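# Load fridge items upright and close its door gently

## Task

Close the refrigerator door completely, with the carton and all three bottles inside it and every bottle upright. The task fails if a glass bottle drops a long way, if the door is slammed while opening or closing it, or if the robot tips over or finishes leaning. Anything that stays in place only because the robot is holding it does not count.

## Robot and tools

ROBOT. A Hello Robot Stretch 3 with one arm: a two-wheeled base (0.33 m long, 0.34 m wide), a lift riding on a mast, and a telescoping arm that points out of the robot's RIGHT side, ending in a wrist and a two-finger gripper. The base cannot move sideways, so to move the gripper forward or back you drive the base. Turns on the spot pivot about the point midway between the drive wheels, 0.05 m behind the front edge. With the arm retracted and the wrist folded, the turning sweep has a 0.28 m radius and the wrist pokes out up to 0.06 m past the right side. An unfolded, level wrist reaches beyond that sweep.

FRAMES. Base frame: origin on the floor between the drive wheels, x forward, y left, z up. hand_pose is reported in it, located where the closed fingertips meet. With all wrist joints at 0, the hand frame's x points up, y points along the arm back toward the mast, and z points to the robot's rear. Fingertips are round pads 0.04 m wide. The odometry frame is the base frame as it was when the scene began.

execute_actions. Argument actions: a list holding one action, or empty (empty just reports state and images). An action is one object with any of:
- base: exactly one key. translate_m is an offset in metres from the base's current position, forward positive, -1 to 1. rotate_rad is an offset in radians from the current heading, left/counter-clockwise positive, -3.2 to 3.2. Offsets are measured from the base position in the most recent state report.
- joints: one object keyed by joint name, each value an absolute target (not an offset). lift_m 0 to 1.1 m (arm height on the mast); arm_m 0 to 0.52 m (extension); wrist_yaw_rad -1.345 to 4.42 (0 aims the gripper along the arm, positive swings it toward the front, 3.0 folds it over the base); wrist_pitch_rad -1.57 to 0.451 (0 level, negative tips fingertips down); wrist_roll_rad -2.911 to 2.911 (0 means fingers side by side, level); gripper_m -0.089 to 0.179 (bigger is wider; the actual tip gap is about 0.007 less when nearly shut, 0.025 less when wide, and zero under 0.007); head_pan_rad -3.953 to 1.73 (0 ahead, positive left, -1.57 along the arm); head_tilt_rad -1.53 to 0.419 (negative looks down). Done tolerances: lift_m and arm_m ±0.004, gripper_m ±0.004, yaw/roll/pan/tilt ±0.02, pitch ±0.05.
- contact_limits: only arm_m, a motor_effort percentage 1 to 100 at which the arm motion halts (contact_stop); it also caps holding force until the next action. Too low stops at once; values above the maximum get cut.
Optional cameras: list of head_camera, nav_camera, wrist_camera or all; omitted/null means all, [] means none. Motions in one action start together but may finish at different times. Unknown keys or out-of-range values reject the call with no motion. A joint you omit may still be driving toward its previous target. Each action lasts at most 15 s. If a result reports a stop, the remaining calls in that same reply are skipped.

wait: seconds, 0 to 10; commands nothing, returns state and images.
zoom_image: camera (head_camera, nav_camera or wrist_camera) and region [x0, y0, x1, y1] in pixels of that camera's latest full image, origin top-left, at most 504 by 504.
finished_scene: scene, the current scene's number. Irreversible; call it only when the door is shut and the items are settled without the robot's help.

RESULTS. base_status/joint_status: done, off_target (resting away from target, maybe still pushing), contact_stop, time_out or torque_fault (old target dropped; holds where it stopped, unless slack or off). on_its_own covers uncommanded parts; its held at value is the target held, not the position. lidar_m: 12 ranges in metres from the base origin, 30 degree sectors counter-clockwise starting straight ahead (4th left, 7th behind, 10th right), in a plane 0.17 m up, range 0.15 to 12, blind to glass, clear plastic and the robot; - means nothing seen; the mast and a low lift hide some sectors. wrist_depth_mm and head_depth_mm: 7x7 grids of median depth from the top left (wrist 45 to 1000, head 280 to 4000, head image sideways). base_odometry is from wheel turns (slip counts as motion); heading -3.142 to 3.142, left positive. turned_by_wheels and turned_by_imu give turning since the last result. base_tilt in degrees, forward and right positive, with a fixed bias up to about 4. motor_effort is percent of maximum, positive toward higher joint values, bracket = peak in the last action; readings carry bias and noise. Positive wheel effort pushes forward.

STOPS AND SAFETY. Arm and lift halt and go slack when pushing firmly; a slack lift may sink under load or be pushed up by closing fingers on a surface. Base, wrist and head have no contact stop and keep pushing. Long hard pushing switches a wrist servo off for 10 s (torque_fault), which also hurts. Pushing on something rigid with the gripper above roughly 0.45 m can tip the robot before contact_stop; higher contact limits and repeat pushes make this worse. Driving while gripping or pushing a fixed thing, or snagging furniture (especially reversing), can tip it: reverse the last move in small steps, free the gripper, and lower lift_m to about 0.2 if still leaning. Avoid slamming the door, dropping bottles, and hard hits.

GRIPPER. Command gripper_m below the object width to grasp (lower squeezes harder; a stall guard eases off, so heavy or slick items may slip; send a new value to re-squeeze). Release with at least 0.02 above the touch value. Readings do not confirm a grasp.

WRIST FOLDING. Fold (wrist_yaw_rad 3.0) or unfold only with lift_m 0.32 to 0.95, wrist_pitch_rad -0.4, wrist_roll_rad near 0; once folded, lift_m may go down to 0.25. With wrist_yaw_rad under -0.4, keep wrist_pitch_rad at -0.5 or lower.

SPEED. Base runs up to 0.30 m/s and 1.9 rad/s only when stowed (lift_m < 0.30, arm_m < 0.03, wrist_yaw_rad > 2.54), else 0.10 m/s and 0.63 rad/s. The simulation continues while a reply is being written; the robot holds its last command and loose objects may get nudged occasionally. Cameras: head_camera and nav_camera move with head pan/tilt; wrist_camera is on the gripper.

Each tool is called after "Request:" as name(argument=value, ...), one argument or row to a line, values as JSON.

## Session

Request:
execute_actions(
  actions=[],
)

Scene clock: 0.00 s.
base_odometry: x=+0.000 y=+0.000 heading=+0.000 (m, m, rad; odometry frame)
turned_by_wheels: +0.000 (rad since the last result)
turned_by_imu: +0.000 (rad since the last result)
base_tilt: forward=+1.7 right=-2.1 (deg)
lidar_m: 1.42 1.66 2.86 3.08 1.62 1.63 2.32 1.94 1.25 1.68 1.59 1.42
head_depth_mm: 1299 1290 1302 1301 1302 1303 1312 / 1329 1330 1329 1335 1332 1337 1343 / 1364 1358 1359 1364 1362 1365 1372 / 1417 1415 1419 1422 1421 1425 1431 / 1451 1449 1454 1457 1461 1462 1465 / 1484 1498 1498 1500 1497 1507 1504 / 1535 1540 1541 1544 1544 1547 1552
base_status: not commanded
joint_positions: lift_m=+0.311 arm_m=-0.002 wrist_yaw_rad=+2.862 wrist_pitch_rad=-0.485 wrist_roll_rad=+0.012 gripper_m=+0.037 head_pan_rad=+0.016 head_tilt_rad=-0.016
joint_status: not commanded
motor_effort: left_wheel=+0 right_wheel=+0 lift_m=+20 arm_m=+0 wrist_yaw_rad=-1 wrist_pitch_rad=+8 wrist_roll_rad=+0 gripper_m=+1 head_pan_rad=+0 head_tilt_rad=+1 (%)
hand_pose: x=+0.0382 y=+0.0641 z=+0.3094 quat_wxyz=(+0.264, +0.707, +0.071, +0.652) (m; base frame)
wrist_depth_mm: - - - - - - - / - - - - - - - / - 871 884 881 870 888 881 / 670 699 688 700 700 694 693 / 580 - 597 585 581 575 579 / 495 - - 498 500 492 495 / 452 - - 431 433 431 430
pictures: head_camera (sideways: a quarter turn clockwise sets it upright), nav_camera (sideways: a quarter turn counterclockwise sets it upright), wrist_camera
Images, in order (width x height): head_camera 896x504, nav_camera 672x504, wrist_camera 644x364.

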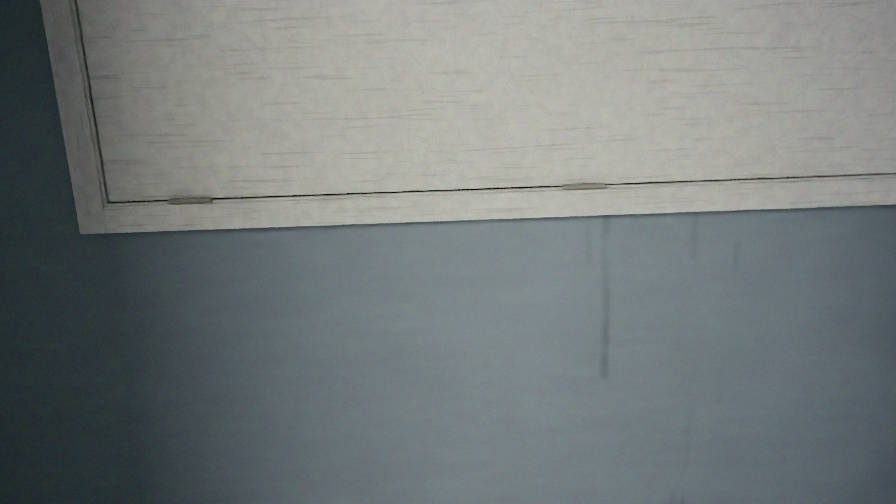

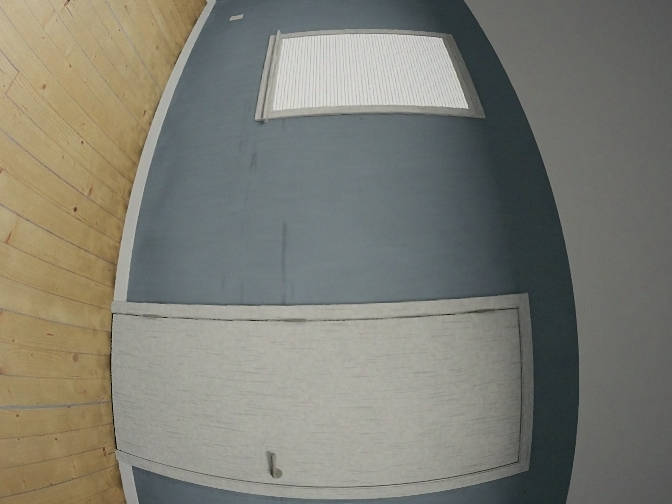

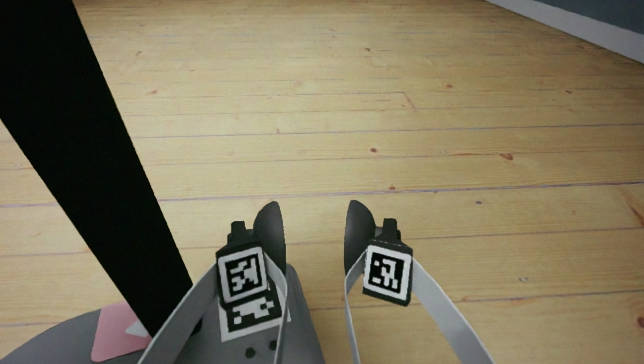

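Request:
execute_actions(
  actions=[
    {"joints":{"head_pan_rad":-2.0,"head_tilt_rad":-0.5}},
  ],
  cameras=["nav_camera"],
)

Request:
execute_actions(
  actions=[
    {"joints":{"head_pan_rad":1.7}},
  ],
  cameras=["nav_camera"],
)

Scene clock: 4.63 s.
base_odometry: x=+0.000 y=+0.000 heading=+0.000 (m, m, rad; odometry frame)
turned_by_wheels: +0.000 (rad since the last result)
turned_by_imu: +0.000 (rad since the last result)
base_tilt: forward=+1.8 right=-2.0 (deg)
lidar_m: 1.42 1.66 2.87 3.08 1.62 1.63 2.33 1.94 1.25 1.67 1.59 1.41
head_depth_mm: 1541 1672 1844 2053 2002 1575 1300 / 1505 1641 1796 1981 2021 1579 1302 / 1467 1593 1709 1929 2009 1589 1300 / 1441 1565 1238 1843 1880 1589 1309 / 1404 1521 1242 1810 1950 1585 1316 / 1377 1486 1254 1768 1906 1599 1308 / 1347 1459 1259 1717 1885 1597 1319
base_status: not commanded
joint_positions: lift_m=+0.311 arm_m=-0.002 wrist_yaw_rad=+2.862 wrist_pitch_rad=-0.485 wrist_roll_rad=+0.012 gripper_m=+0.037 head_pan_rad=-1.993 head_tilt_rad=-0.494
joint_status: all done
motor_effort: left_wheel=+0(0) right_wheel=+0(0) lift_m=+20(20) arm_m=+0(0) wrist_yaw_rad=+0(0) wrist_pitch_rad=+7(7) wrist_roll_rad=+0(0) gripper_m=+0(1) head_pan_rad=-3(31) head_tilt_rad=-2(22) (%)
hand_pose: x=+0.0382 y=+0.0641 z=+0.3094 quat_wxyz=(+0.264, +0.707, +0.071, +0.652) (m; base frame)
wrist_depth_mm: - - - - - - - / - - - - - - - / - 872 858 888 884 889 867 / 677 698 702 697 700 707 703 / 573 - 592 579 599 577 583 / 490 - - 491 492 502 498 / 452 - - 436 436 426 430
pictures: nav_camera (sideways: a quarter turn counterclockwise sets it upright)
Images, in order (width x height): nav_camera 672x504.

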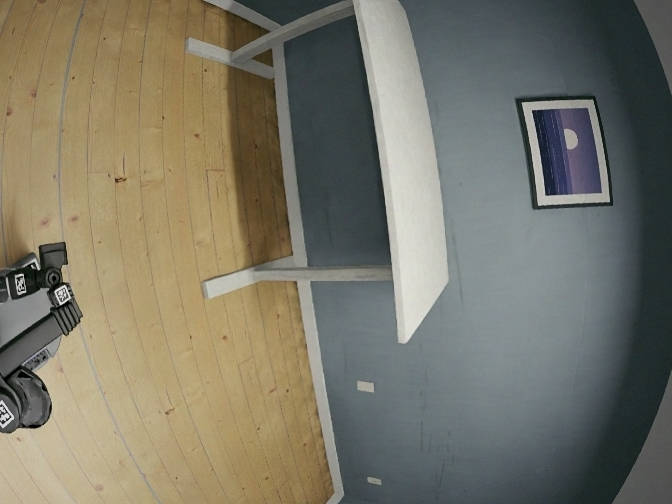

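Scene clock: 6.90 s.
base_odometry: x=+0.000 y=+0.000 heading=+0.000 (m, m, rad; odometry frame)
turned_by_wheels: +0.000 (rad since the last result)
turned_by_imu: +0.000 (rad since the last result)
base_tilt: forward=+1.7 right=-2.0 (deg)
lidar_m: 1.42 1.66 2.86 3.07 1.62 1.63 2.32 1.94 1.25 1.67 1.59 1.42
head_depth_mm: 2497 2682 2898 2759 2000 1574 1297 / 2574 2773 3027 2762 2014 1588 1301 / 2665 2901 3135 2782 2028 1593 1309 / 2734 2982 3264 2832 2030 1587 1309 / 2840 3051 3391 2821 2040 1594 1307 / 2911 3184 3538 2818 2032 1593 1314 / 3014 3307 3538 2919 2128 - -
base_status: not commanded
joint_positions: lift_m=+0.311 arm_m=-0.002 wrist_yaw_rad=+2.862 wrist_pitch_rad=-0.485 wrist_roll_rad=+0.012 gripper_m=+0.037 head_pan_rad=+1.693 head_tilt_rad=-0.494
joint_status: all done
motor_effort: left_wheel=+0(0) right_wheel=+0(0) lift_m=+20(20) arm_m=+0(0) wrist_yaw_rad=+0(0) wrist_pitch_rad=+7(7) wrist_roll_rad=+0(0) gripper_m=+1(0) head_pan_rad=+2(32) head_tilt_rad=-2(2) (%)
hand_pose: x=+0.0382 y=+0.0641 z=+0.3094 quat_wxyz=(+0.264, +0.707, +0.071, +0.652) (m; base frame)
wrist_depth_mm: - - - - - - - / - - - - - - - / - 891 868 856 882 865 870 / 671 697 701 703 707 707 698 / 563 - 594 579 581 577 570 / 494 - - 494 493 495 495 / 453 - - 430 434 432 433
pictures: nav_camera (sideways: a quarter turn counterclockwise sets it upright)
Images, in order (width x height): nav_camera 672x504.

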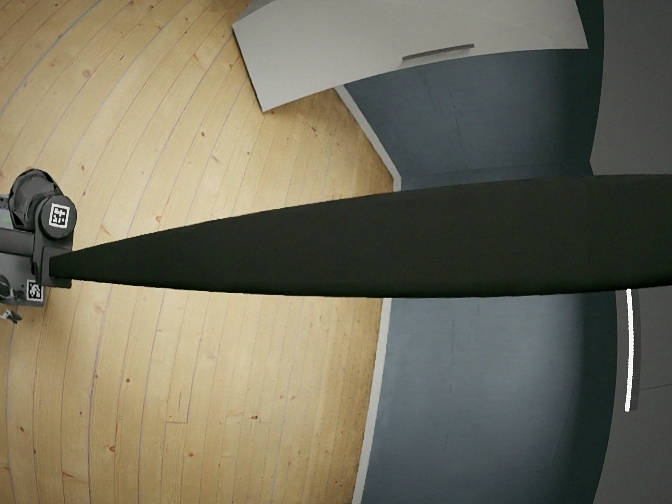

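Request:
execute_actions(
  actions=[
    {"base":{"rotate_rad":-2.3},"joints":{"head_pan_rad":-1.57,"head_tilt_rad":-0.4,"lift_m":0.28,"wrist_yaw_rad":3.0}},
  ],
  cameras=["nav_camera","head_camera"],
)

Scene clock: 14.10 s.
base_odometry: x=+0.000 y=+0.000 heading=-2.300 (m, m, rad; odometry frame)
turned_by_wheels: -2.300 (rad since the last result)
turned_by_imu: -2.243 (rad since the last result)
base_tilt: forward=+1.9 right=-2.1 (deg)
lidar_m: 1.71 1.25 1.59 1.44 1.43 1.52 2.20 3.07 3.09 1.62 2.22 2.22
head_depth_mm: 2668 2914 3151 3252 2254 1716 1382 / 2520 2726 2924 3123 2251 1713 1385 / 2344 2519 2741 2929 2165 1729 1387 / 1378 1470 1582 1713 1884 1716 1393 / 1389 1489 1609 1729 1893 1735 1401 / 1404 1506 1622 1781 1993 1742 1403 / 1501 1774 2104 2315 2319 1751 1398
base_status: done
joint_positions: lift_m=+0.281 arm_m=-0.002 wrist_yaw_rad=+2.997 wrist_pitch_rad=-0.485 wrist_roll_rad=+0.012 gripper_m=+0.037 head_pan_rad=-1.563 head_tilt_rad=-0.408
joint_status: all done
motor_effort: left_wheel=+1(9) right_wheel=-1(4) lift_m=+12(18) arm_m=+0(0) wrist_yaw_rad=+2(4) wrist_pitch_rad=+7(8) wrist_roll_rad=+0(0) gripper_m=+0(0) head_pan_rad=-3(33) head_tilt_rad=+2(10) (%)
hand_pose: x=+0.0099 y=+0.0702 z=+0.2785 quat_wxyz=(+0.220, +0.701, +0.119, +0.668) (m; base frame)
wrist_depth_mm: - - - - - - - / - - - - - - - / 832 - 803 814 811 817 841 / 637 641 652 651 642 650 649 / 531 532 - 556 548 535 538 / 471 - - - 459 459 461 / - - - - 403 404 396
pictures: head_camera (sideways: a quarter turn clockwise sets it upright), nav_camera (sideways: a quarter turn counterclockwise sets it upright)
Images, in order (width x height): head_camera 896x504, nav_camera 672x504.

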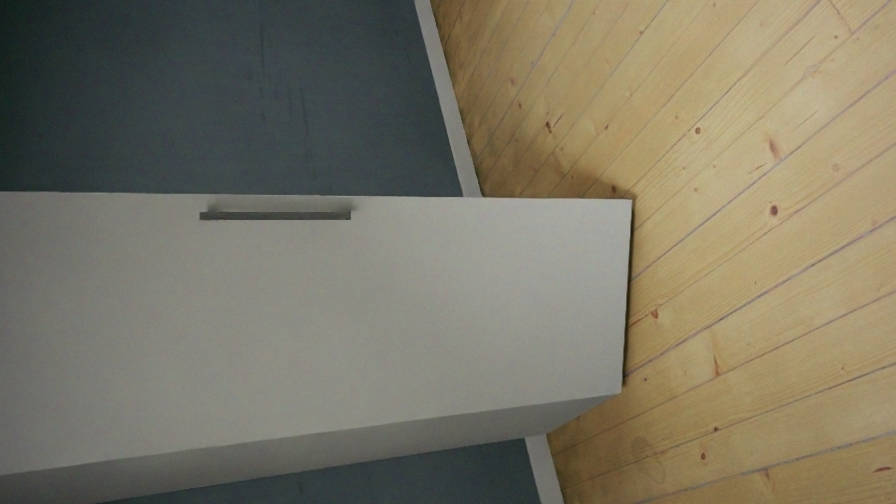

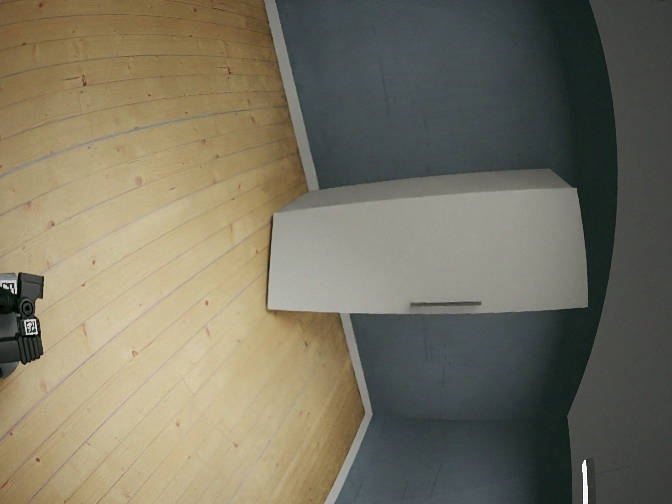

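Request:
execute_actions(
  actions=[
    {"base":{"rotate_rad":-1.52}},
  ],
  cameras=[],
)

Request:
execute_actions(
  actions=[
    {"base":{"translate_m":0.61}},
  ],
  cameras=[],
)

Request:
execute_actions(
  actions=[
    {"base":{"rotate_rad":1.37},"joints":{"lift_m":0.94,"wrist_pitch_rad":-0.4}},
  ],
  cameras=[],
)

Request:
execute_actions(
  actions=[
    {"joints":{"wrist_yaw_rad":0,"gripper_m":0.12}},
  ],
  cameras=[],
)

Request:
execute_actions(
  actions=[
    {"joints":{"wrist_pitch_rad":0}},
  ],
  cameras=["wrist_camera","nav_camera"],
)

Scene clock: 28.77 s.
base_odometry: x=+0.000 y=+0.000 heading=+2.463 (m, m, rad; odometry frame)
turned_by_wheels: -1.520 (rad since the last result)
turned_by_imu: -1.480 (rad since the last result)
base_tilt: forward=+1.7 right=-2.0 (deg)
lidar_m: 1.62 2.32 2.11 1.25 1.68 1.59 1.42 1.42 1.56 2.40 3.06 2.93
head_depth_mm: 1781 1870 1951 2052 2089 1716 1379 / 2049 2131 2249 2416 2275 1724 1382 / 2390 2546 2741 2841 2275 1719 1388 / 2823 2995 3245 3294 2296 1730 1390 / 2757 2946 3168 3237 2280 1733 1397 / 2656 2811 2981 3128 2290 1740 1404 / 2536 2704 2868 3018 2312 1737 1401
base_status: done
joint_positions: lift_m=+0.281 arm_m=-0.002 wrist_yaw_rad=+2.997 wrist_pitch_rad=-0.485 wrist_roll_rad=+0.012 gripper_m=+0.037 head_pan_rad=-1.563 head_tilt_rad=-0.408
joint_status: not commanded
motor_effort: left_wheel=+1(9) right_wheel=+0(4) lift_m=+12(12) arm_m=+0(0) wrist_yaw_rad=+2(2) wrist_pitch_rad=+7(7) wrist_roll_rad=+0(0) gripper_m=-1(0) head_pan_rad=-3(3) head_tilt_rad=+3(2) (%)
hand_pose: x=+0.0099 y=+0.0702 z=+0.2785 quat_wxyz=(+0.220, +0.701, +0.119, +0.668) (m; base frame)
wrist_depth_mm: - - - - - - - / - - - - - - - / 806 - 809 807 815 804 820 / 649 646 649 646 646 653 652 / 535 529 - 554 554 541 538 / 465 - - - 461 464 462 / - - - - 398 400 402
pictures: none
No camera images: the call's "cameras" was empty. Leave "cameras" out to get every camera's image.

Scene clock: 32.43 s.
base_odometry: x=-0.475 y=+0.383 heading=+2.463 (m, m, rad; odometry frame)
turned_by_wheels: +0.000 (rad since the last result)
turned_by_imu: -0.002 (rad since the last result)
base_tilt: forward=+1.9 right=-2.1 (deg)
lidar_m: 1.03 1.52 1.92 1.92 1.91 2.07 2.00 1.97 2.17 2.88 2.85 1.03
head_depth_mm: 2486 2611 2727 2813 2248 1702 1382 / 2846 2995 3158 3109 2259 1722 1386 / 2802 2986 3248 3317 2267 1719 1384 / 2656 2875 3051 3168 2269 1733 1396 / 2571 2728 2944 3054 2303 1730 1396 / 2458 2596 2780 2985 2303 1737 1395 / 2374 2497 2665 2847 2324 1747 1408
base_status: done
joint_positions: lift_m=+0.280 arm_m=-0.002 wrist_yaw_rad=+2.997 wrist_pitch_rad=-0.485 wrist_roll_rad=+0.012 gripper_m=+0.037 head_pan_rad=-1.563 head_tilt_rad=-0.408
joint_status: not commanded
motor_effort: left_wheel=+2(10) right_wheel=-1(5) lift_m=+12(12) arm_m=+0(0) wrist_yaw_rad=+2(2) wrist_pitch_rad=+8(8) wrist_roll_rad=+0(0) gripper_m=+0(0) head_pan_rad=-3(3) head_tilt_rad=+3(2) (%)
hand_pose: x=+0.0098 y=+0.0702 z=+0.2784 quat_wxyz=(+0.220, +0.700, +0.119, +0.668) (m; base frame)
wrist_depth_mm: - - - - - - - / - - - - - - - / 817 - 816 809 806 808 826 / 640 637 645 655 643 657 652 / 534 533 - 555 543 538 535 / 473 - - - 456 458 460 / - - - - 398 400 399
pictures: none
No camera images: the call's "cameras" was empty. Leave "cameras" out to get every camera's image.

Scene clock: 39.27 s.
base_odometry: x=-0.475 y=+0.383 heading=-2.450 (m, m, rad; odometry frame)
turned_by_wheels: +1.370 (rad since the last result)
turned_by_imu: +1.340 (rad since the last result)
base_tilt: forward=+1.7 right=-2.0 (deg)
lidar_m: 2.01 1.90 1.50 2.09 2.00 2.03 2.65 2.85 2.70 1.03 1.07 1.80
head_depth_mm: 2399 2588 2863 3033 2252 1771 - / 2183 2365 2564 2781 2257 1718 1468 / 2019 2162 2349 2538 2260 1727 1466 / 854 914 971 1063 1157 1271 1377 / 853 911 980 1065 1156 1267 1370 / 849 906 976 1056 1151 1263 1357 / 848 903 975 1052 1145 1253 1350
base_status: done
joint_positions: lift_m=+0.939 arm_m=-0.002 wrist_yaw_rad=+2.997 wrist_pitch_rad=-0.418 wrist_roll_rad=+0.012 gripper_m=+0.037 head_pan_rad=-1.563 head_tilt_rad=-0.408
joint_status: all done
motor_effort: left_wheel=-1(7) right_wheel=+1(7) lift_m=+28(28) arm_m=+0(0) wrist_yaw_rad=+3(2) wrist_pitch_rad=+9(12) wrist_roll_rad=+0(0) gripper_m=+0(2) head_pan_rad=-2(3) head_tilt_rad=+3(2) (%)
hand_pose: x=+0.0111 y=+0.0790 z=+0.9521 quat_wxyz=(+0.197, +0.704, +0.096, +0.675) (m; base frame)
wrist_depth_mm: - - - - - - - / - - - - - - - / - - - - - - - / - - - - - - - / - - - - - - - / - - - - - - - / - - - - - - -
pictures: none
No camera images: the call's "cameras" was empty. Leave "cameras" out to get every camera's image.

Scene clock: 41.77 s.
base_odometry: x=-0.475 y=+0.383 heading=-2.450 (m, m, rad; odometry frame)
turned_by_wheels: +0.000 (rad since the last result)
turned_by_imu: +0.000 (rad since the last result)
base_tilt: forward=+1.7 right=-2.0 (deg)
lidar_m: 2.02 1.90 1.50 2.10 2.00 2.04 2.66 2.85 2.71 1.03 1.08 1.80
head_depth_mm: 2405 2599 2854 3023 2254 1774 - / 2176 2359 2569 2768 2277 1775 - / 2013 2163 2324 2553 2257 1778 - / 854 912 971 1061 1156 1252 - / 851 911 976 1061 1157 1252 1358 / 849 908 981 1057 1148 1263 1352 / 849 907 973 1050 1144 1259 1347
base_status: not commanded
joint_positions: lift_m=+0.939 arm_m=-0.002 wrist_yaw_rad=+0.004 wrist_pitch_rad=-0.418 wrist_roll_rad=+0.012 gripper_m=+0.120 head_pan_rad=-1.563 head_tilt_rad=-0.408
joint_status: all done
motor_effort: left_wheel=-1(1) right_wheel=+1(1) lift_m=+28(27) arm_m=-1(0) wrist_yaw_rad=-4(4) wrist_pitch_rad=+9(9) wrist_roll_rad=+0(0) gripper_m=+0(85) head_pan_rad=-3(3) head_tilt_rad=+3(2) (%)
hand_pose: x=-0.0206 y=-0.3674 z=+0.9521 quat_wxyz=(+0.688, +0.148, -0.695, -0.147) (m; base frame)
wrist_depth_mm: - 702 720 739 - - - / - 791 790 803 - - - / - 867 863 882 - - - / - 991 953 983 - - - / - - - - - - - / - - - - - - - / - - - - - - -
pictures: none
No camera images: the call's "cameras" was empty. Leave "cameras" out to get every camera's image.

Scene clock: 42.80 s.
base_odometry: x=-0.475 y=+0.383 heading=-2.450 (m, m, rad; odometry frame)
turned_by_wheels: +0.000 (rad since the last result)
turned_by_imu: +0.000 (rad since the last result)
base_tilt: forward=+1.8 right=-2.1 (deg)
lidar_m: 2.01 1.90 1.50 2.10 2.00 2.04 2.65 2.85 2.71 1.03 1.07 1.80
head_depth_mm: 2395 2590 2857 3023 2266 1776 - / 2194 2369 2559 2792 2372 1712 - / 2012 2165 2340 2542 2263 - - / 852 915 975 1063 1159 - - / 852 911 977 1059 1137 1265 1358 / 849 908 972 1052 1153 1261 1356 / 847 908 972 1053 1147 1255 1347
base_status: not commanded
joint_positions: lift_m=+0.939 arm_m=-0.002 wrist_yaw_rad=+0.004 wrist_pitch_rad=-0.023 wrist_roll_rad=+0.012 gripper_m=+0.120 head_pan_rad=-1.563 head_tilt_rad=-0.408
joint_status: all done
motor_effort: left_wheel=-1(1) right_wheel=+1(1) lift_m=+28(28) arm_m=+0(0) wrist_yaw_rad=-4(3) wrist_pitch_rad=+11(11) wrist_roll_rad=+0(0) gripper_m=+2(1) head_pan_rad=-3(3) head_tilt_rad=+3(3) (%)
hand_pose: x=-0.0205 y=-0.3987 z=+1.0483 quat_wxyz=(+0.703, +0.010, -0.711, -0.007) (m; base frame)
wrist_depth_mm: - 724 727 739 - - - / - 754 760 760 - - - / - 774 784 787 - - - / - 820 816 815 - - - / - 838 861 852 - - - / - - 870 870 - - - / - 914 929 941 - - -
pictures: nav_camera (sideways: a quarter turn counterclockwise sets it upright), wrist_camera
Images, in order (width x height): nav_camera 672x504, wrist_camera 644x364.

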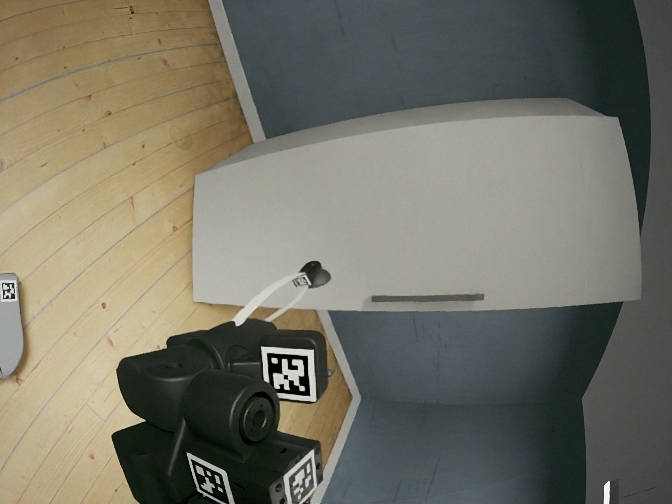

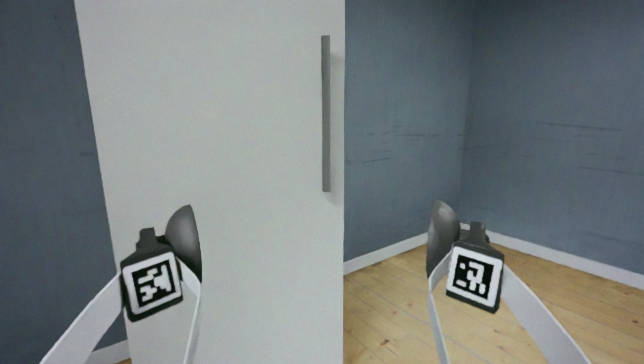

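Request:
execute_actions(
  actions=[
    {"base":{"rotate_rad":0.4},"joints":{"lift_m":1.03}},
  ],
  cameras=[],
)

Request:
execute_actions(
  actions=[
    {"base":{"translate_m":-0.36}},
  ],
  cameras=[],
)

Request:
execute_actions(
  actions=[
    {"base":{"rotate_rad":-0.4}},
  ],
  cameras=[],
)

Request:
execute_actions(
  actions=[
    {"base":{"translate_m":0.31},"joints":{"arm_m":0.25}},
  ],
  cameras=["wrist_camera"],
)

Scene clock: 51.83 s.
base_odometry: x=-0.475 y=+0.383 heading=-2.050 (m, m, rad; odometry frame)
turned_by_wheels: +0.400 (rad since the last result)
turned_by_imu: +0.391 (rad since the last result)
base_tilt: forward=+1.7 right=-2.1 (deg)
lidar_m: 1.90 1.50 2.15 1.97 2.00 2.41 2.86 2.86 1.03 1.04 1.76 2.12
head_depth_mm: 825 878 938 981 - - - / 856 911 973 1042 - - - / 885 944 1013 1075 - - - / 919 985 1064 1122 - - 1395 / 967 1151 1341 1485 1912 1671 1396 / 1465 1553 1674 1791 1940 1740 1393 / 1433 1524 1632 1747 1881 1750 1407
base_status: done
joint_positions: lift_m=+1.029 arm_m=-0.002 wrist_yaw_rad=+0.003 wrist_pitch_rad=-0.021 wrist_roll_rad=+0.012 gripper_m=+0.120 head_pan_rad=-1.563 head_tilt_rad=-0.408
joint_status: all done
motor_effort: left_wheel=-1(5) right_wheel=+1(4) lift_m=+28(31) arm_m=-1(0) wrist_yaw_rad=-2(3) wrist_pitch_rad=+11(12) wrist_roll_rad=+0(0) gripper_m=-1(0) head_pan_rad=-2(3) head_tilt_rad=+3(2) (%)
hand_pose: x=-0.0208 y=-0.3987 z=+1.1388 quat_wxyz=(+0.703, +0.008, -0.711, -0.007) (m; base frame)
wrist_depth_mm: - - - 807 726 652 - / - - - 828 744 679 - / - - - 870 768 711 - / - - - 895 799 754 - / - - - 924 835 758 - / - - - 953 858 - - / - - - - 897 822 -
pictures: none
No camera images: the call's "cameras" was empty. Leave "cameras" out to get every camera's image.

Scene clock: 56.40 s.
base_odometry: x=-0.309 y=+0.702 heading=-2.050 (m, m, rad; odometry frame)
turned_by_wheels: +0.000 (rad since the last result)
turned_by_imu: +0.001 (rad since the last result)
base_tilt: forward=+1.7 right=-2.0 (deg)
lidar_m: 2.25 1.83 2.14 1.92 1.93 2.33 2.50 2.51 2.05 0.92 1.14 2.21
head_depth_mm: 1736 1858 2020 2106 - - - / 1680 1795 1940 2084 - - - / 775 832 901 942 - - - / 782 836 901 956 - - 1311 / 815 876 945 1015 1124 1254 1355 / 846 912 988 1081 1192 1331 1395 / 881 953 1037 1142 1273 1638 1406
base_status: done
joint_positions: lift_m=+1.029 arm_m=-0.002 wrist_yaw_rad=+0.003 wrist_pitch_rad=-0.021 wrist_roll_rad=+0.012 gripper_m=+0.120 head_pan_rad=-1.563 head_tilt_rad=-0.408
joint_status: not commanded
motor_effort: left_wheel=-1(5) right_wheel=+2(2) lift_m=+27(28) arm_m=+0(1) wrist_yaw_rad=-2(2) wrist_pitch_rad=+11(11) wrist_roll_rad=+0(0) gripper_m=-1(1) head_pan_rad=-3(3) head_tilt_rad=+3(3) (%)
hand_pose: x=-0.0208 y=-0.3987 z=+1.1388 quat_wxyz=(+0.703, +0.008, -0.711, -0.007) (m; base frame)
wrist_depth_mm: - - 727 657 - - - / - - 778 667 - - - / - - 785 702 - - - / - - 814 721 - - - / - - 847 750 - - - / - - 900 779 - - - / - - 930 819 - - -
pictures: none
No camera images: the call's "cameras" was empty. Leave "cameras" out to get every camera's image.

Scene clock: 58.03 s.
base_odometry: x=-0.309 y=+0.702 heading=-2.450 (m, m, rad; odometry frame)
turned_by_wheels: -0.400 (rad since the last result)
turned_by_imu: -0.391 (rad since the last result)
base_tilt: forward=+1.8 right=-2.1 (deg)
lidar_m: 2.38 1.84 2.30 2.03 1.93 1.97 2.57 2.50 2.56 0.92 0.92 1.87
head_depth_mm: 2468 2639 2787 2932 - - - / 2267 2442 2678 2906 - - - / 2100 2240 2433 2572 - - - / 1939 2071 2243 2346 - - 1394 / 1816 1918 2060 2203 2251 1737 1399 / 1701 1799 1904 2023 2118 1124 1223 / 1584 806 845 898 975 1070 1190
base_status: done
joint_positions: lift_m=+1.029 arm_m=-0.002 wrist_yaw_rad=+0.002 wrist_pitch_rad=-0.021 wrist_roll_rad=+0.012 gripper_m=+0.120 head_pan_rad=-1.563 head_tilt_rad=-0.408
joint_status: not commanded
motor_effort: left_wheel=+1(5) right_wheel=-1(5) lift_m=+28(28) arm_m=+0(0) wrist_yaw_rad=-2(3) wrist_pitch_rad=+11(11) wrist_roll_rad=+0(0) gripper_m=+0(1) head_pan_rad=-3(2) head_tilt_rad=+3(3) (%)
hand_pose: x=-0.0208 y=-0.3987 z=+1.1388 quat_wxyz=(+0.703, +0.008, -0.711, -0.007) (m; base frame)
wrist_depth_mm: 587 587 - - - - - / 610 617 - - - - - / 636 634 - - - - - / 637 660 - - - - - / 669 673 - - - - - / 706 - - - - - - / 728 738 - - - - -
pictures: none
No camera images: the call's "cameras" was empty. Leave "cameras" out to get every camera's image.

Scene clock: 62.10 s.
base_odometry: x=-0.548 y=+0.504 heading=-2.450 (m, m, rad; odometry frame)
turned_by_wheels: +0.000 (rad since the last result)
turned_by_imu: -0.001 (rad since the last result)
base_tilt: forward=+1.7 right=-2.1 (deg)
lidar_m: 2.11 2.00 1.62 2.21 2.10 2.14 2.79 2.76 2.55 0.89 0.93 1.69
head_depth_mm: 2253 2455 2618 2805 2246 1717 1378 / 2072 2218 2355 2739 2279 1726 1387 / 1894 2031 - - 2258 1723 1387 / 733 783 823 - 998 1092 1210 / 732 783 842 910 990 1087 1202 / 729 780 841 907 985 1081 1194 / 726 777 835 901 984 1078 1194
base_status: done
joint_positions: lift_m=+1.029 arm_m=+0.250 wrist_yaw_rad=+0.002 wrist_pitch_rad=-0.021 wrist_roll_rad=+0.012 gripper_m=+0.120 head_pan_rad=-1.563 head_tilt_rad=-0.408
joint_status: all done
motor_effort: left_wheel=+1(6) right_wheel=-2(1) lift_m=+28(28) arm_m=+3(4) wrist_yaw_rad=-2(2) wrist_pitch_rad=+11(11) wrist_roll_rad=+0(0) gripper_m=+1(0) head_pan_rad=-3(3) head_tilt_rad=+2(3) (%)
hand_pose: x=-0.0209 y=-0.6504 z=+1.1388 quat_wxyz=(+0.703, +0.008, -0.711, -0.007) (m; base frame)
wrist_depth_mm: 363 359 366 365 - - - / 368 376 380 374 - - - / 387 389 387 390 - - - / 395 399 404 402 - - - / 413 410 414 417 - - - / 427 - 432 435 - - - / 445 448 443 453 - - -
pictures: wrist_camera
Images, in order (width x height): wrist_camera 644x364.

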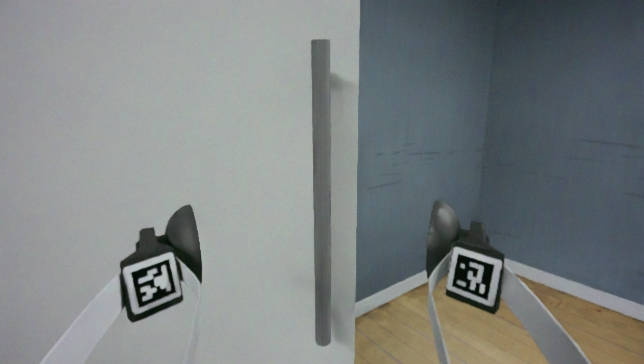

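Request:
execute_actions(
  actions=[
    {"joints":{"arm_m":0.475},"contact_limits":{"arm_m":12}},
  ],
  cameras=["wrist_camera"],
)

Scene clock: 67.20 s.
base_odometry: x=-0.548 y=+0.504 heading=-2.450 (m, m, rad; odometry frame)
turned_by_wheels: +0.000 (rad since the last result)
turned_by_imu: +0.000 (rad since the last result)
base_tilt: forward=+1.8 right=-1.9 (deg)
lidar_m: 2.12 2.00 1.62 2.21 2.11 2.15 2.79 2.76 2.54 0.89 0.93 1.70
head_depth_mm: 2273 2437 2595 - 2248 1710 1387 / 2055 2229 - 2627 2263 1711 1386 / 1894 2046 - 2389 2273 1721 1389 / 735 777 - 914 997 1093 1214 / 733 783 841 910 988 1091 1205 / 729 782 841 905 990 1080 1199 / 727 776 836 905 980 1075 1192
base_status: not commanded
joint_positions: lift_m=+1.029 arm_m=+0.475 wrist_yaw_rad=+0.002 wrist_pitch_rad=-0.021 wrist_roll_rad=+0.012 gripper_m=+0.120 head_pan_rad=-1.563 head_tilt_rad=-0.408
joint_status: all done
motor_effort: left_wheel=+2(1) right_wheel=-1(1) lift_m=+27(28) arm_m=+3(4) wrist_yaw_rad=-2(2) wrist_pitch_rad=+11(11) wrist_roll_rad=+0(0) gripper_m=+0(0) head_pan_rad=-3(3) head_tilt_rad=+3(2) (%)
contact_limits: arm_m 12 (drawing in: default 20, maximum 33; extending or still: default 28, maximum 45)
hand_pose: x=-0.0209 y=-0.8753 z=+1.1388 quat_wxyz=(+0.703, +0.008, -0.711, -0.007) (m; base frame)
wrist_depth_mm: 154 154 155 99 158 - - / 159 159 160 102 163 - - / 164 165 165 106 169 - - / 170 170 171 110 175 - - / 176 176 178 115 180 - - / 182 - 185 119 188 - - / - 191 192 124 - - -
pictures: wrist_camera
Images, in order (width x height): wrist_camera 644x364.

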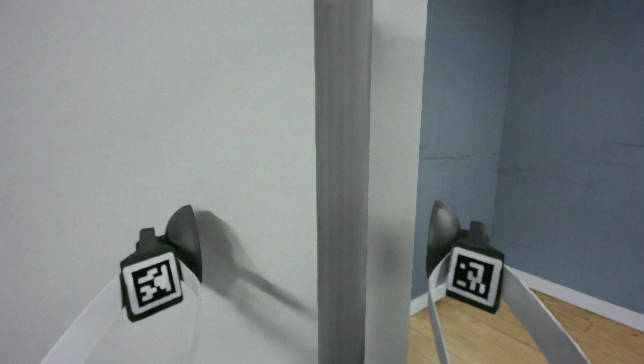

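Within fingers. Grip and repeat the pull sequence.

Request:
execute_actions(
  actions=[
    {"joints":{"gripper_m":-0.01}},
  ],
  cameras=[],
)

Request:
execute_actions(
  actions=[
    {"base":{"translate_m":0.07},"joints":{"arm_m":0.21,"wrist_yaw_rad":0.35}},
  ],
  cameras=[],
)

Request:
execute_actions(
  actions=[
    {"base":{"translate_m":0.13},"joints":{"arm_m":0.06,"wrist_yaw_rad":0.7}},
  ],
  cameras=[],
)

Request:
execute_actions(
  actions=[
    {"base":{"translate_m":0.13},"joints":{"wrist_yaw_rad":1.1}},
  ],
  cameras=["head_camera","nav_camera"],
)

Scene clock: 78.13 s.
base_odometry: x=-0.548 y=+0.504 heading=-2.450 (m, m, rad; odometry frame)
turned_by_wheels: +0.000 (rad since the last result)
turned_by_imu: -0.001 (rad since the last result)
base_tilt: forward=+1.7 right=-2.0 (deg)
lidar_m: 2.12 2.00 1.62 2.20 2.11 2.14 2.79 2.76 2.55 0.90 0.94 1.69
head_depth_mm: 2240 2441 2630 - 2254 1709 1380 / 2062 2228 - 2636 2270 1722 1380 / 1901 2029 - 2363 2282 1723 1389 / 746 788 - 929 1010 1103 1229 / 740 793 854 922 1006 1096 1217 / 737 789 847 916 997 1091 1202 / 734 784 845 909 992 1084 1196
base_status: not commanded
joint_positions: lift_m=+1.029 arm_m=+0.475 wrist_yaw_rad=-0.046 wrist_pitch_rad=-0.021 wrist_roll_rad=+0.012 gripper_m=-0.010 head_pan_rad=-1.563 head_tilt_rad=-0.408
joint_status: all done
on_its_own: wrist_yaw_rad is held at -0.046, not at your +0.000, by its stall guard, which is not easing now
motor_effort: left_wheel=-2(11) right_wheel=+2(14) lift_m=+27(28) arm_m=+2(3) wrist_yaw_rad=+0(22) wrist_pitch_rad=+11(12) wrist_roll_rad=+0(0) gripper_m=-9(91) head_pan_rad=-3(3) head_tilt_rad=+3(2) (%)
hand_pose: x=-0.0333 y=-0.8752 z=+1.1388 quat_wxyz=(+0.703, -0.009, -0.711, -0.024) (m; base frame)
wrist_depth_mm: 157 159 164 111 - - - / 161 164 169 115 - - - / 167 170 175 119 - - - / 172 176 180 124 - - - / 179 182 186 125 - - - / 185 188 191 133 - - - / 192 195 201 204 - - -
pictures: none
No camera images: the call's "cameras" was empty. Leave "cameras" out to get every camera's image.

Scene clock: 81.30 s.
base_odometry: x=-0.602 y=+0.460 heading=-2.449 (m, m, rad; odometry frame)
turned_by_wheels: +0.001 (rad since the last result)
turned_by_imu: -0.150 (rad since the last result)
base_tilt: forward=+2.9 right=-2.0 (deg)
lidar_m: 1.90 1.94 1.58 2.28 2.12 2.15 2.55 2.82 2.82 0.60 0.68 1.62
head_depth_mm: 2615 2761 2869 - 2270 1729 1386 / 2421 2637 2766 - 2291 1725 1387 / 2148 2309 - - 2173 1734 1391 / 1939 2076 2208 - 2095 1676 1311 / 489 523 554 - 659 735 819 / 500 537 571 638 696 771 866 / 518 558 607 663 731 815 920
base_status: done
joint_positions: lift_m=+1.029 arm_m=+0.211 wrist_yaw_rad=+0.412 wrist_pitch_rad=-0.015 wrist_roll_rad=+0.012 gripper_m=-0.009 head_pan_rad=-1.563 head_tilt_rad=-0.408
joint_status: wrist_yaw_rad off_target (ended at +0.412, target +0.350); the others done
on_its_own: right_wheel is at rest, and its effort (-26) is outside its rest range (-18 to +18); wrist_yaw_rad is at rest, and its effort (-46) is outside its rest range (-12 to +12)
motor_effort: left_wheel=+17(24) right_wheel=-26(31) lift_m=+27(28) arm_m=-7(5) wrist_yaw_rad=-46(57) wrist_pitch_rad=+7(12) wrist_roll_rad=+0(0) gripper_m=-15(16) head_pan_rad=-2(3) head_tilt_rad=+3(3) (%)
hand_pose: x=+0.0810 y=-0.5901 z=+1.1403 quat_wxyz=(+0.690, +0.151, -0.695, +0.138) (m; base frame)
wrist_depth_mm: 968 353 235 132 142 161 - / 999 376 244 165 146 174 - / - 402 257 171 150 - - / - 432 271 176 154 - - / - 466 305 127 158 - - / - 521 330 133 160 - - / - - 311 196 176 - -
pictures: none
No camera images: the call's "cameras" was empty. Leave "cameras" out to get every camera's image.

Scene clock: 84.47 s.
base_odometry: x=-0.702 y=+0.377 heading=-2.448 (m, m, rad; odometry frame)
turned_by_wheels: +0.001 (rad since the last result)
turned_by_imu: -0.015 (rad since the last result)
base_tilt: forward=+2.2 right=-2.1 (deg)
lidar_m: 1.79 1.86 1.53 2.18 2.20 2.21 2.62 2.90 2.90 0.40 0.47 1.53
head_depth_mm: 2633 2806 2983 - - - 1389 / 2361 2563 2779 - - - 1387 / 2090 2250 2444 2563 - - 1351 / 1875 2010 2144 2240 - - 1353 / 335 354 378 - - - 521 / 309 332 359 - - 505 580 / 332 365 396 416 400 547 720
base_status: done
joint_positions: lift_m=+1.030 arm_m=+0.061 wrist_yaw_rad=+0.693 wrist_pitch_rad=-0.016 wrist_roll_rad=+0.012 gripper_m=-0.009 head_pan_rad=-1.564 head_tilt_rad=-0.407
joint_status: all done
motor_effort: left_wheel=+3(24) right_wheel=-16(24) lift_m=+28(28) arm_m=-11(14) wrist_yaw_rad=+5(45) wrist_pitch_rad=+8(14) wrist_roll_rad=+0(0) gripper_m=-9(15) head_pan_rad=-3(3) head_tilt_rad=+3(3) (%)
hand_pose: x=+0.1420 y=-0.4030 z=+1.1401 quat_wxyz=(+0.663, +0.247, -0.667, +0.233) (m; base frame)
wrist_depth_mm: - - - 116 156 95 89 / - - - 120 158 96 92 / - - - 125 161 97 96 / - - - 130 162 98 100 / - - - 129 158 102 104 / - - - 135 140 106 109 / - - - 277 188 109 114
pictures: none
No camera images: the call's "cameras" was empty. Leave "cameras" out to get every camera's image.

Scene clock: 86.93 s.
base_odometry: x=-0.802 y=+0.294 heading=-2.449 (m, m, rad; odometry frame)
turned_by_wheels: +0.000 (rad since the last result)
turned_by_imu: -0.422 (rad since the last result)
base_tilt: forward=+1.7 right=-2.0 (deg)
lidar_m: 1.44 1.79 1.80 1.51 2.25 2.30 2.35 2.91 2.96 0.40 0.37 0.68
head_depth_mm: 2431 2557 2727 - - 1653 1382 / 2501 2661 2815 - - 1665 1388 / 2571 2720 2940 3118 - - 1349 / 2654 2870 3066 3238 - - 1391 / 2741 2917 3112 3199 2414 - 1356 / 2430 2534 2609 2662 - - 480 / 2055 2092 341 343 - 398 432
base_status: done
joint_positions: lift_m=+1.030 arm_m=+0.060 wrist_yaw_rad=+1.100 wrist_pitch_rad=-0.026 wrist_roll_rad=+0.012 gripper_m=-0.009 head_pan_rad=-1.564 head_tilt_rad=-0.407
joint_status: all done
motor_effort: left_wheel=-2(46) right_wheel=+11(30) lift_m=+27(27) arm_m=+2(11) wrist_yaw_rad=-1(78) wrist_pitch_rad=+13(14) wrist_roll_rad=+0(0) gripper_m=-9(19) head_pan_rad=-3(3) head_tilt_rad=+3(3) (%)
hand_pose: x=+0.2064 y=-0.3208 z=+1.1376 quat_wxyz=(+0.604, +0.379, -0.601, +0.360) (m; base frame)
wrist_depth_mm: - - - 109 153 94 82 / - - - 112 156 95 85 / - - - 116 158 96 89 / - - - 121 161 97 92 / - - - 122 157 98 97 / - - - 127 146 99 101 / - - - 137 188 103 106
pictures: head_camera (sideways: a quarter turn clockwise sets it upright), nav_camera (sideways: a quarter turn counterclockwise sets it upright)
Images, in order (width x height): head_camera 896x504, nav_camera 672x504.

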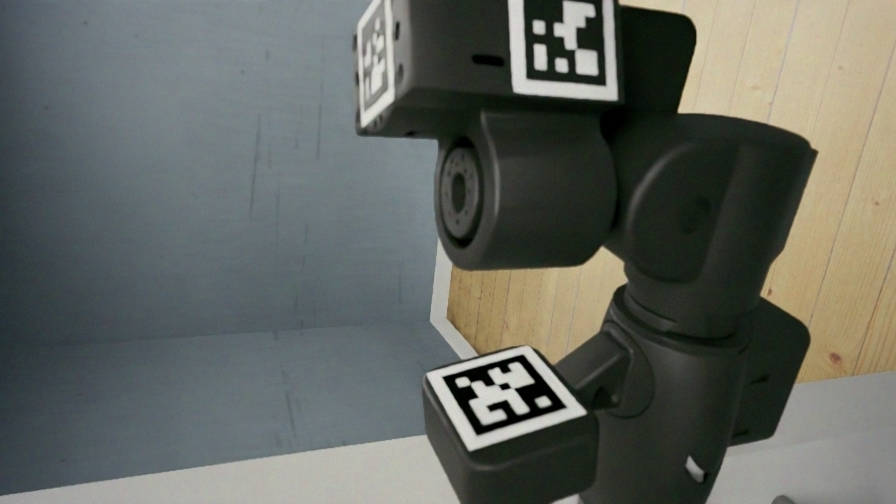

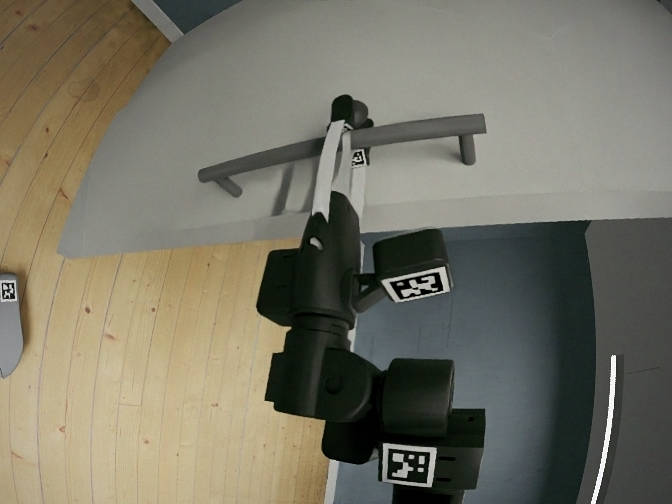

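Request:
execute_actions(
  actions=[
    {"joints":{"gripper_m":0.08}},
  ],
  cameras=[],
)

Request:
execute_actions(
  actions=[
    {"base":{"translate_m":-0.2}},
  ],
  cameras=["nav_camera"],
)

Scene clock: 93.60 s.
base_odometry: x=-0.802 y=+0.294 heading=-2.448 (m, m, rad; odometry frame)
turned_by_wheels: +0.000 (rad since the last result)
turned_by_imu: +0.000 (rad since the last result)
base_tilt: forward=+1.8 right=-1.9 (deg)
lidar_m: 1.45 1.80 1.80 1.52 2.25 2.30 2.35 2.91 2.96 0.40 0.38 0.70
head_depth_mm: 2426 2570 2712 - - 1657 1380 / 2504 2668 2826 - - 1660 1387 / 2584 2736 2946 3099 - - 1356 / 2657 2849 3077 3229 - - 1390 / 2747 2914 3108 3168 2408 - 1358 / 2430 2502 2604 2683 - - 481 / 323 331 339 345 - 432 471
base_status: not commanded
joint_positions: lift_m=+1.030 arm_m=+0.060 wrist_yaw_rad=+1.096 wrist_pitch_rad=-0.022 wrist_roll_rad=+0.012 gripper_m=+0.080 head_pan_rad=-1.564 head_tilt_rad=-0.407
joint_status: all done
motor_effort: left_wheel=+0(1) right_wheel=+0(11) lift_m=+26(27) arm_m=+2(2) wrist_yaw_rad=+2(9) wrist_pitch_rad=+12(13) wrist_roll_rad=+0(0) gripper_m=+0(88) head_pan_rad=-3(3) head_tilt_rad=+2(3) (%)
hand_pose: x=+0.2060 y=-0.3217 z=+1.1384 quat_wxyz=(+0.605, +0.377, -0.603, +0.359) (m; base frame)
wrist_depth_mm: - - - 438 165 122 89 / - - - 452 168 124 90 / - - - 475 170 126 91 / - - - 503 172 127 94 / - - - 519 124 128 97 / - - - 545 130 123 101 / - - - 574 196 139 105
pictures: none
No camera images: the call's "cameras" was empty. Leave "cameras" out to get every camera's image.

Scene clock: 96.57 s.
base_odometry: x=-0.648 y=+0.422 heading=-2.448 (m, m, rad; odometry frame)
turned_by_wheels: +0.000 (rad since the last result)
turned_by_imu: +0.001 (rad since the last result)
base_tilt: forward=+1.6 right=-2.1 (deg)
lidar_m: 1.63 2.03 1.87 1.51 2.34 2.11 2.16 2.69 2.88 2.71 0.50 0.62
head_depth_mm: 2364 2512 2655 - - 1648 1379 / 2412 2600 2738 - - 1661 1390 / 2508 2659 2877 3018 - - 1353 / 2608 2776 2991 3158 - - 1393 / 2658 2868 3085 3220 2389 - 1361 / 2691 2836 2940 3046 - - 1358 / 2313 2390 2442 2474 - 1622 1408
base_status: done
joint_positions: lift_m=+1.030 arm_m=+0.060 wrist_yaw_rad=+1.104 wrist_pitch_rad=-0.022 wrist_roll_rad=+0.012 gripper_m=+0.080 head_pan_rad=-1.564 head_tilt_rad=-0.407
joint_status: not commanded
motor_effort: left_wheel=+1(4) right_wheel=+0(5) lift_m=+27(27) arm_m=+2(2) wrist_yaw_rad=-3(6) wrist_pitch_rad=+11(12) wrist_roll_rad=+0(0) gripper_m=+0(1) head_pan_rad=-3(3) head_tilt_rad=+3(2) (%)
hand_pose: x=+0.2069 y=-0.3200 z=+1.1385 quat_wxyz=(+0.603, +0.379, -0.601, +0.362) (m; base frame)
wrist_depth_mm: - - - 318 263 - - / - - - 287 271 - - / - - - 304 283 - - / - - - 313 - - - / - - - 323 299 - - / - - - 337 314 - - / - - - 344 - - -
pictures: nav_camera (sideways: a quarter turn counterclockwise sets it upright)
Images, in order (width x height): nav_camera 672x504.

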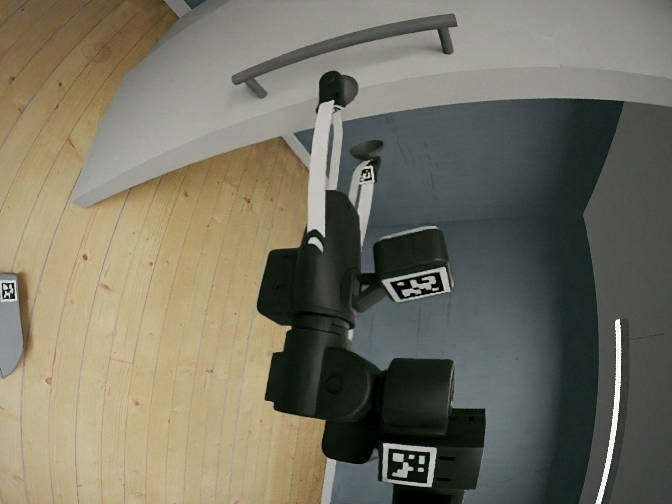

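Request:
execute_actions(
  actions=[
    {"base":{"translate_m":-0.3},"joints":{"gripper_m":0,"head_pan_rad":-1.0,"head_tilt_rad":-0.55}},
  ],
  cameras=[],
)

Request:
execute_actions(
  actions=[
    {"base":{"rotate_rad":0.2},"joints":{"lift_m":0.6}},
  ],
  cameras=["head_camera","nav_camera"],
)

Scene clock: 104.43 s.
base_odometry: x=-0.417 y=+0.613 heading=-2.448 (m, m, rad; odometry frame)
turned_by_wheels: +0.000 (rad since the last result)
turned_by_imu: +0.001 (rad since the last result)
base_tilt: forward=+1.8 right=-2.1 (deg)
lidar_m: 1.91 2.16 1.98 1.56 2.02 1.83 1.88 2.34 2.77 2.81 1.48 0.72
head_depth_mm: 2641 2877 3096 - - 1430 1262 / 2433 2737 2995 - - 1511 1267 / 2224 2429 2726 2703 1842 1519 1268 / 2043 2235 2436 2395 1916 1522 1276 / 1911 2068 2245 2351 1850 1532 1270 / 1760 1364 1490 1639 1767 1527 1220 / 1236 1458 1664 1637 836 929 1190
base_status: done
joint_positions: lift_m=+1.030 arm_m=+0.060 wrist_yaw_rad=+1.103 wrist_pitch_rad=-0.022 wrist_roll_rad=+0.012 gripper_m=+0.000 head_pan_rad=-1.007 head_tilt_rad=-0.543
joint_status: all done
motor_effort: left_wheel=+1(4) right_wheel=+0(5) lift_m=+27(27) arm_m=+1(2) wrist_yaw_rad=-3(3) wrist_pitch_rad=+12(11) wrist_roll_rad=+0(0) gripper_m=-2(84) head_pan_rad=+3(27) head_tilt_rad=-2(13) (%)
hand_pose: x=+0.2068 y=-0.3201 z=+1.1385 quat_wxyz=(+0.603, +0.379, -0.601, +0.362) (m; base frame)
wrist_depth_mm: - - - - - - - / - - 688 - - - - / - - - - - - - / - - - - - - - / - - - - - - - / - - - - - - - / - - - - - - -
pictures: none
No camera images: the call's "cameras" was empty. Leave "cameras" out to get every camera's image.

Scene clock: 109.17 s.
base_odometry: x=-0.417 y=+0.613 heading=-2.248 (m, m, rad; odometry frame)
turned_by_wheels: +0.200 (rad since the last result)
turned_by_imu: +0.195 (rad since the last result)
base_tilt: forward=+1.6 right=-2.0 (deg)
lidar_m: 2.00 2.03 1.56 2.09 1.89 1.84 1.97 2.81 2.78 2.55 0.72 0.74
head_depth_mm: 2120 2346 2636 2555 1899 1515 1264 / 1995 2199 2476 2531 1903 1523 1264 / 1885 2075 2299 2427 1904 1512 1268 / 1267 1396 1554 1737 1843 1522 1331 / 1342 1537 1700 1700 1743 1440 1188 / 1477 640 691 766 890 1133 1242 / 565 633 726 941 1355 1499 1273
base_status: done
joint_positions: lift_m=+0.601 arm_m=+0.060 wrist_yaw_rad=+1.103 wrist_pitch_rad=-0.021 wrist_roll_rad=+0.012 gripper_m=+0.000 head_pan_rad=-1.007 head_tilt_rad=-0.543
joint_status: all done
motor_effort: left_wheel=-1(6) right_wheel=+1(4) lift_m=+12(23) arm_m=+2(2) wrist_yaw_rad=-2(4) wrist_pitch_rad=+11(11) wrist_roll_rad=+0(0) gripper_m=-3(1) head_pan_rad=+2(3) head_tilt_rad=-3(2) (%)
hand_pose: x=+0.2068 y=-0.3202 z=+0.7097 quat_wxyz=(+0.603, +0.379, -0.601, +0.362) (m; base frame)
wrist_depth_mm: - - - 707 - - - / - - - 758 - - - / - - - 804 - - - / - - - 842 - - - / - - - - - - - / - - - - - - - / - - - - - - -
pictures: head_camera (sideways: a quarter turn clockwise sets it upright), nav_camera (sideways: a quarter turn counterclockwise sets it upright)
Images, in order (width x height): head_camera 896x504, nav_camera 672x504.

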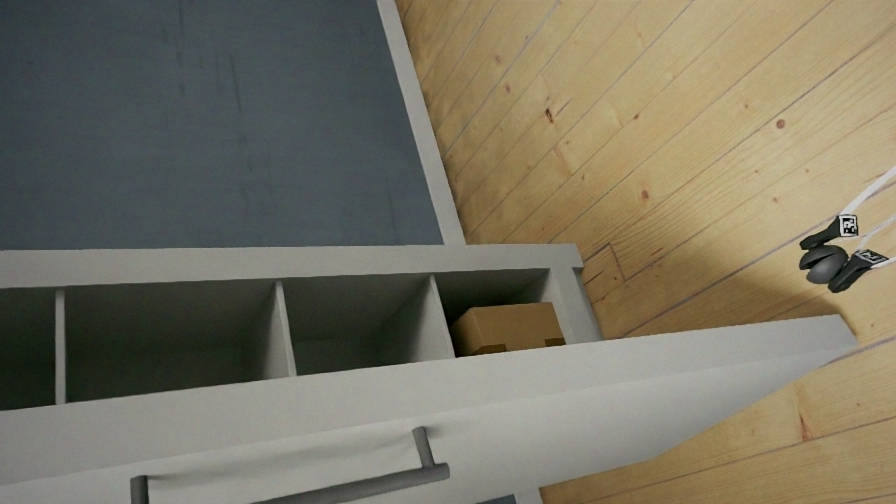

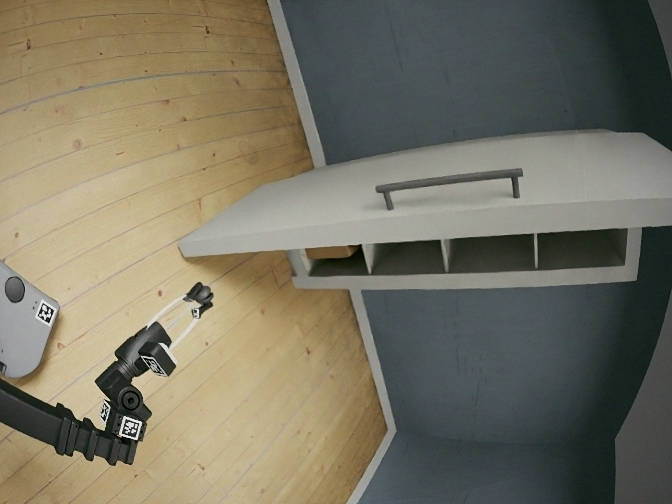

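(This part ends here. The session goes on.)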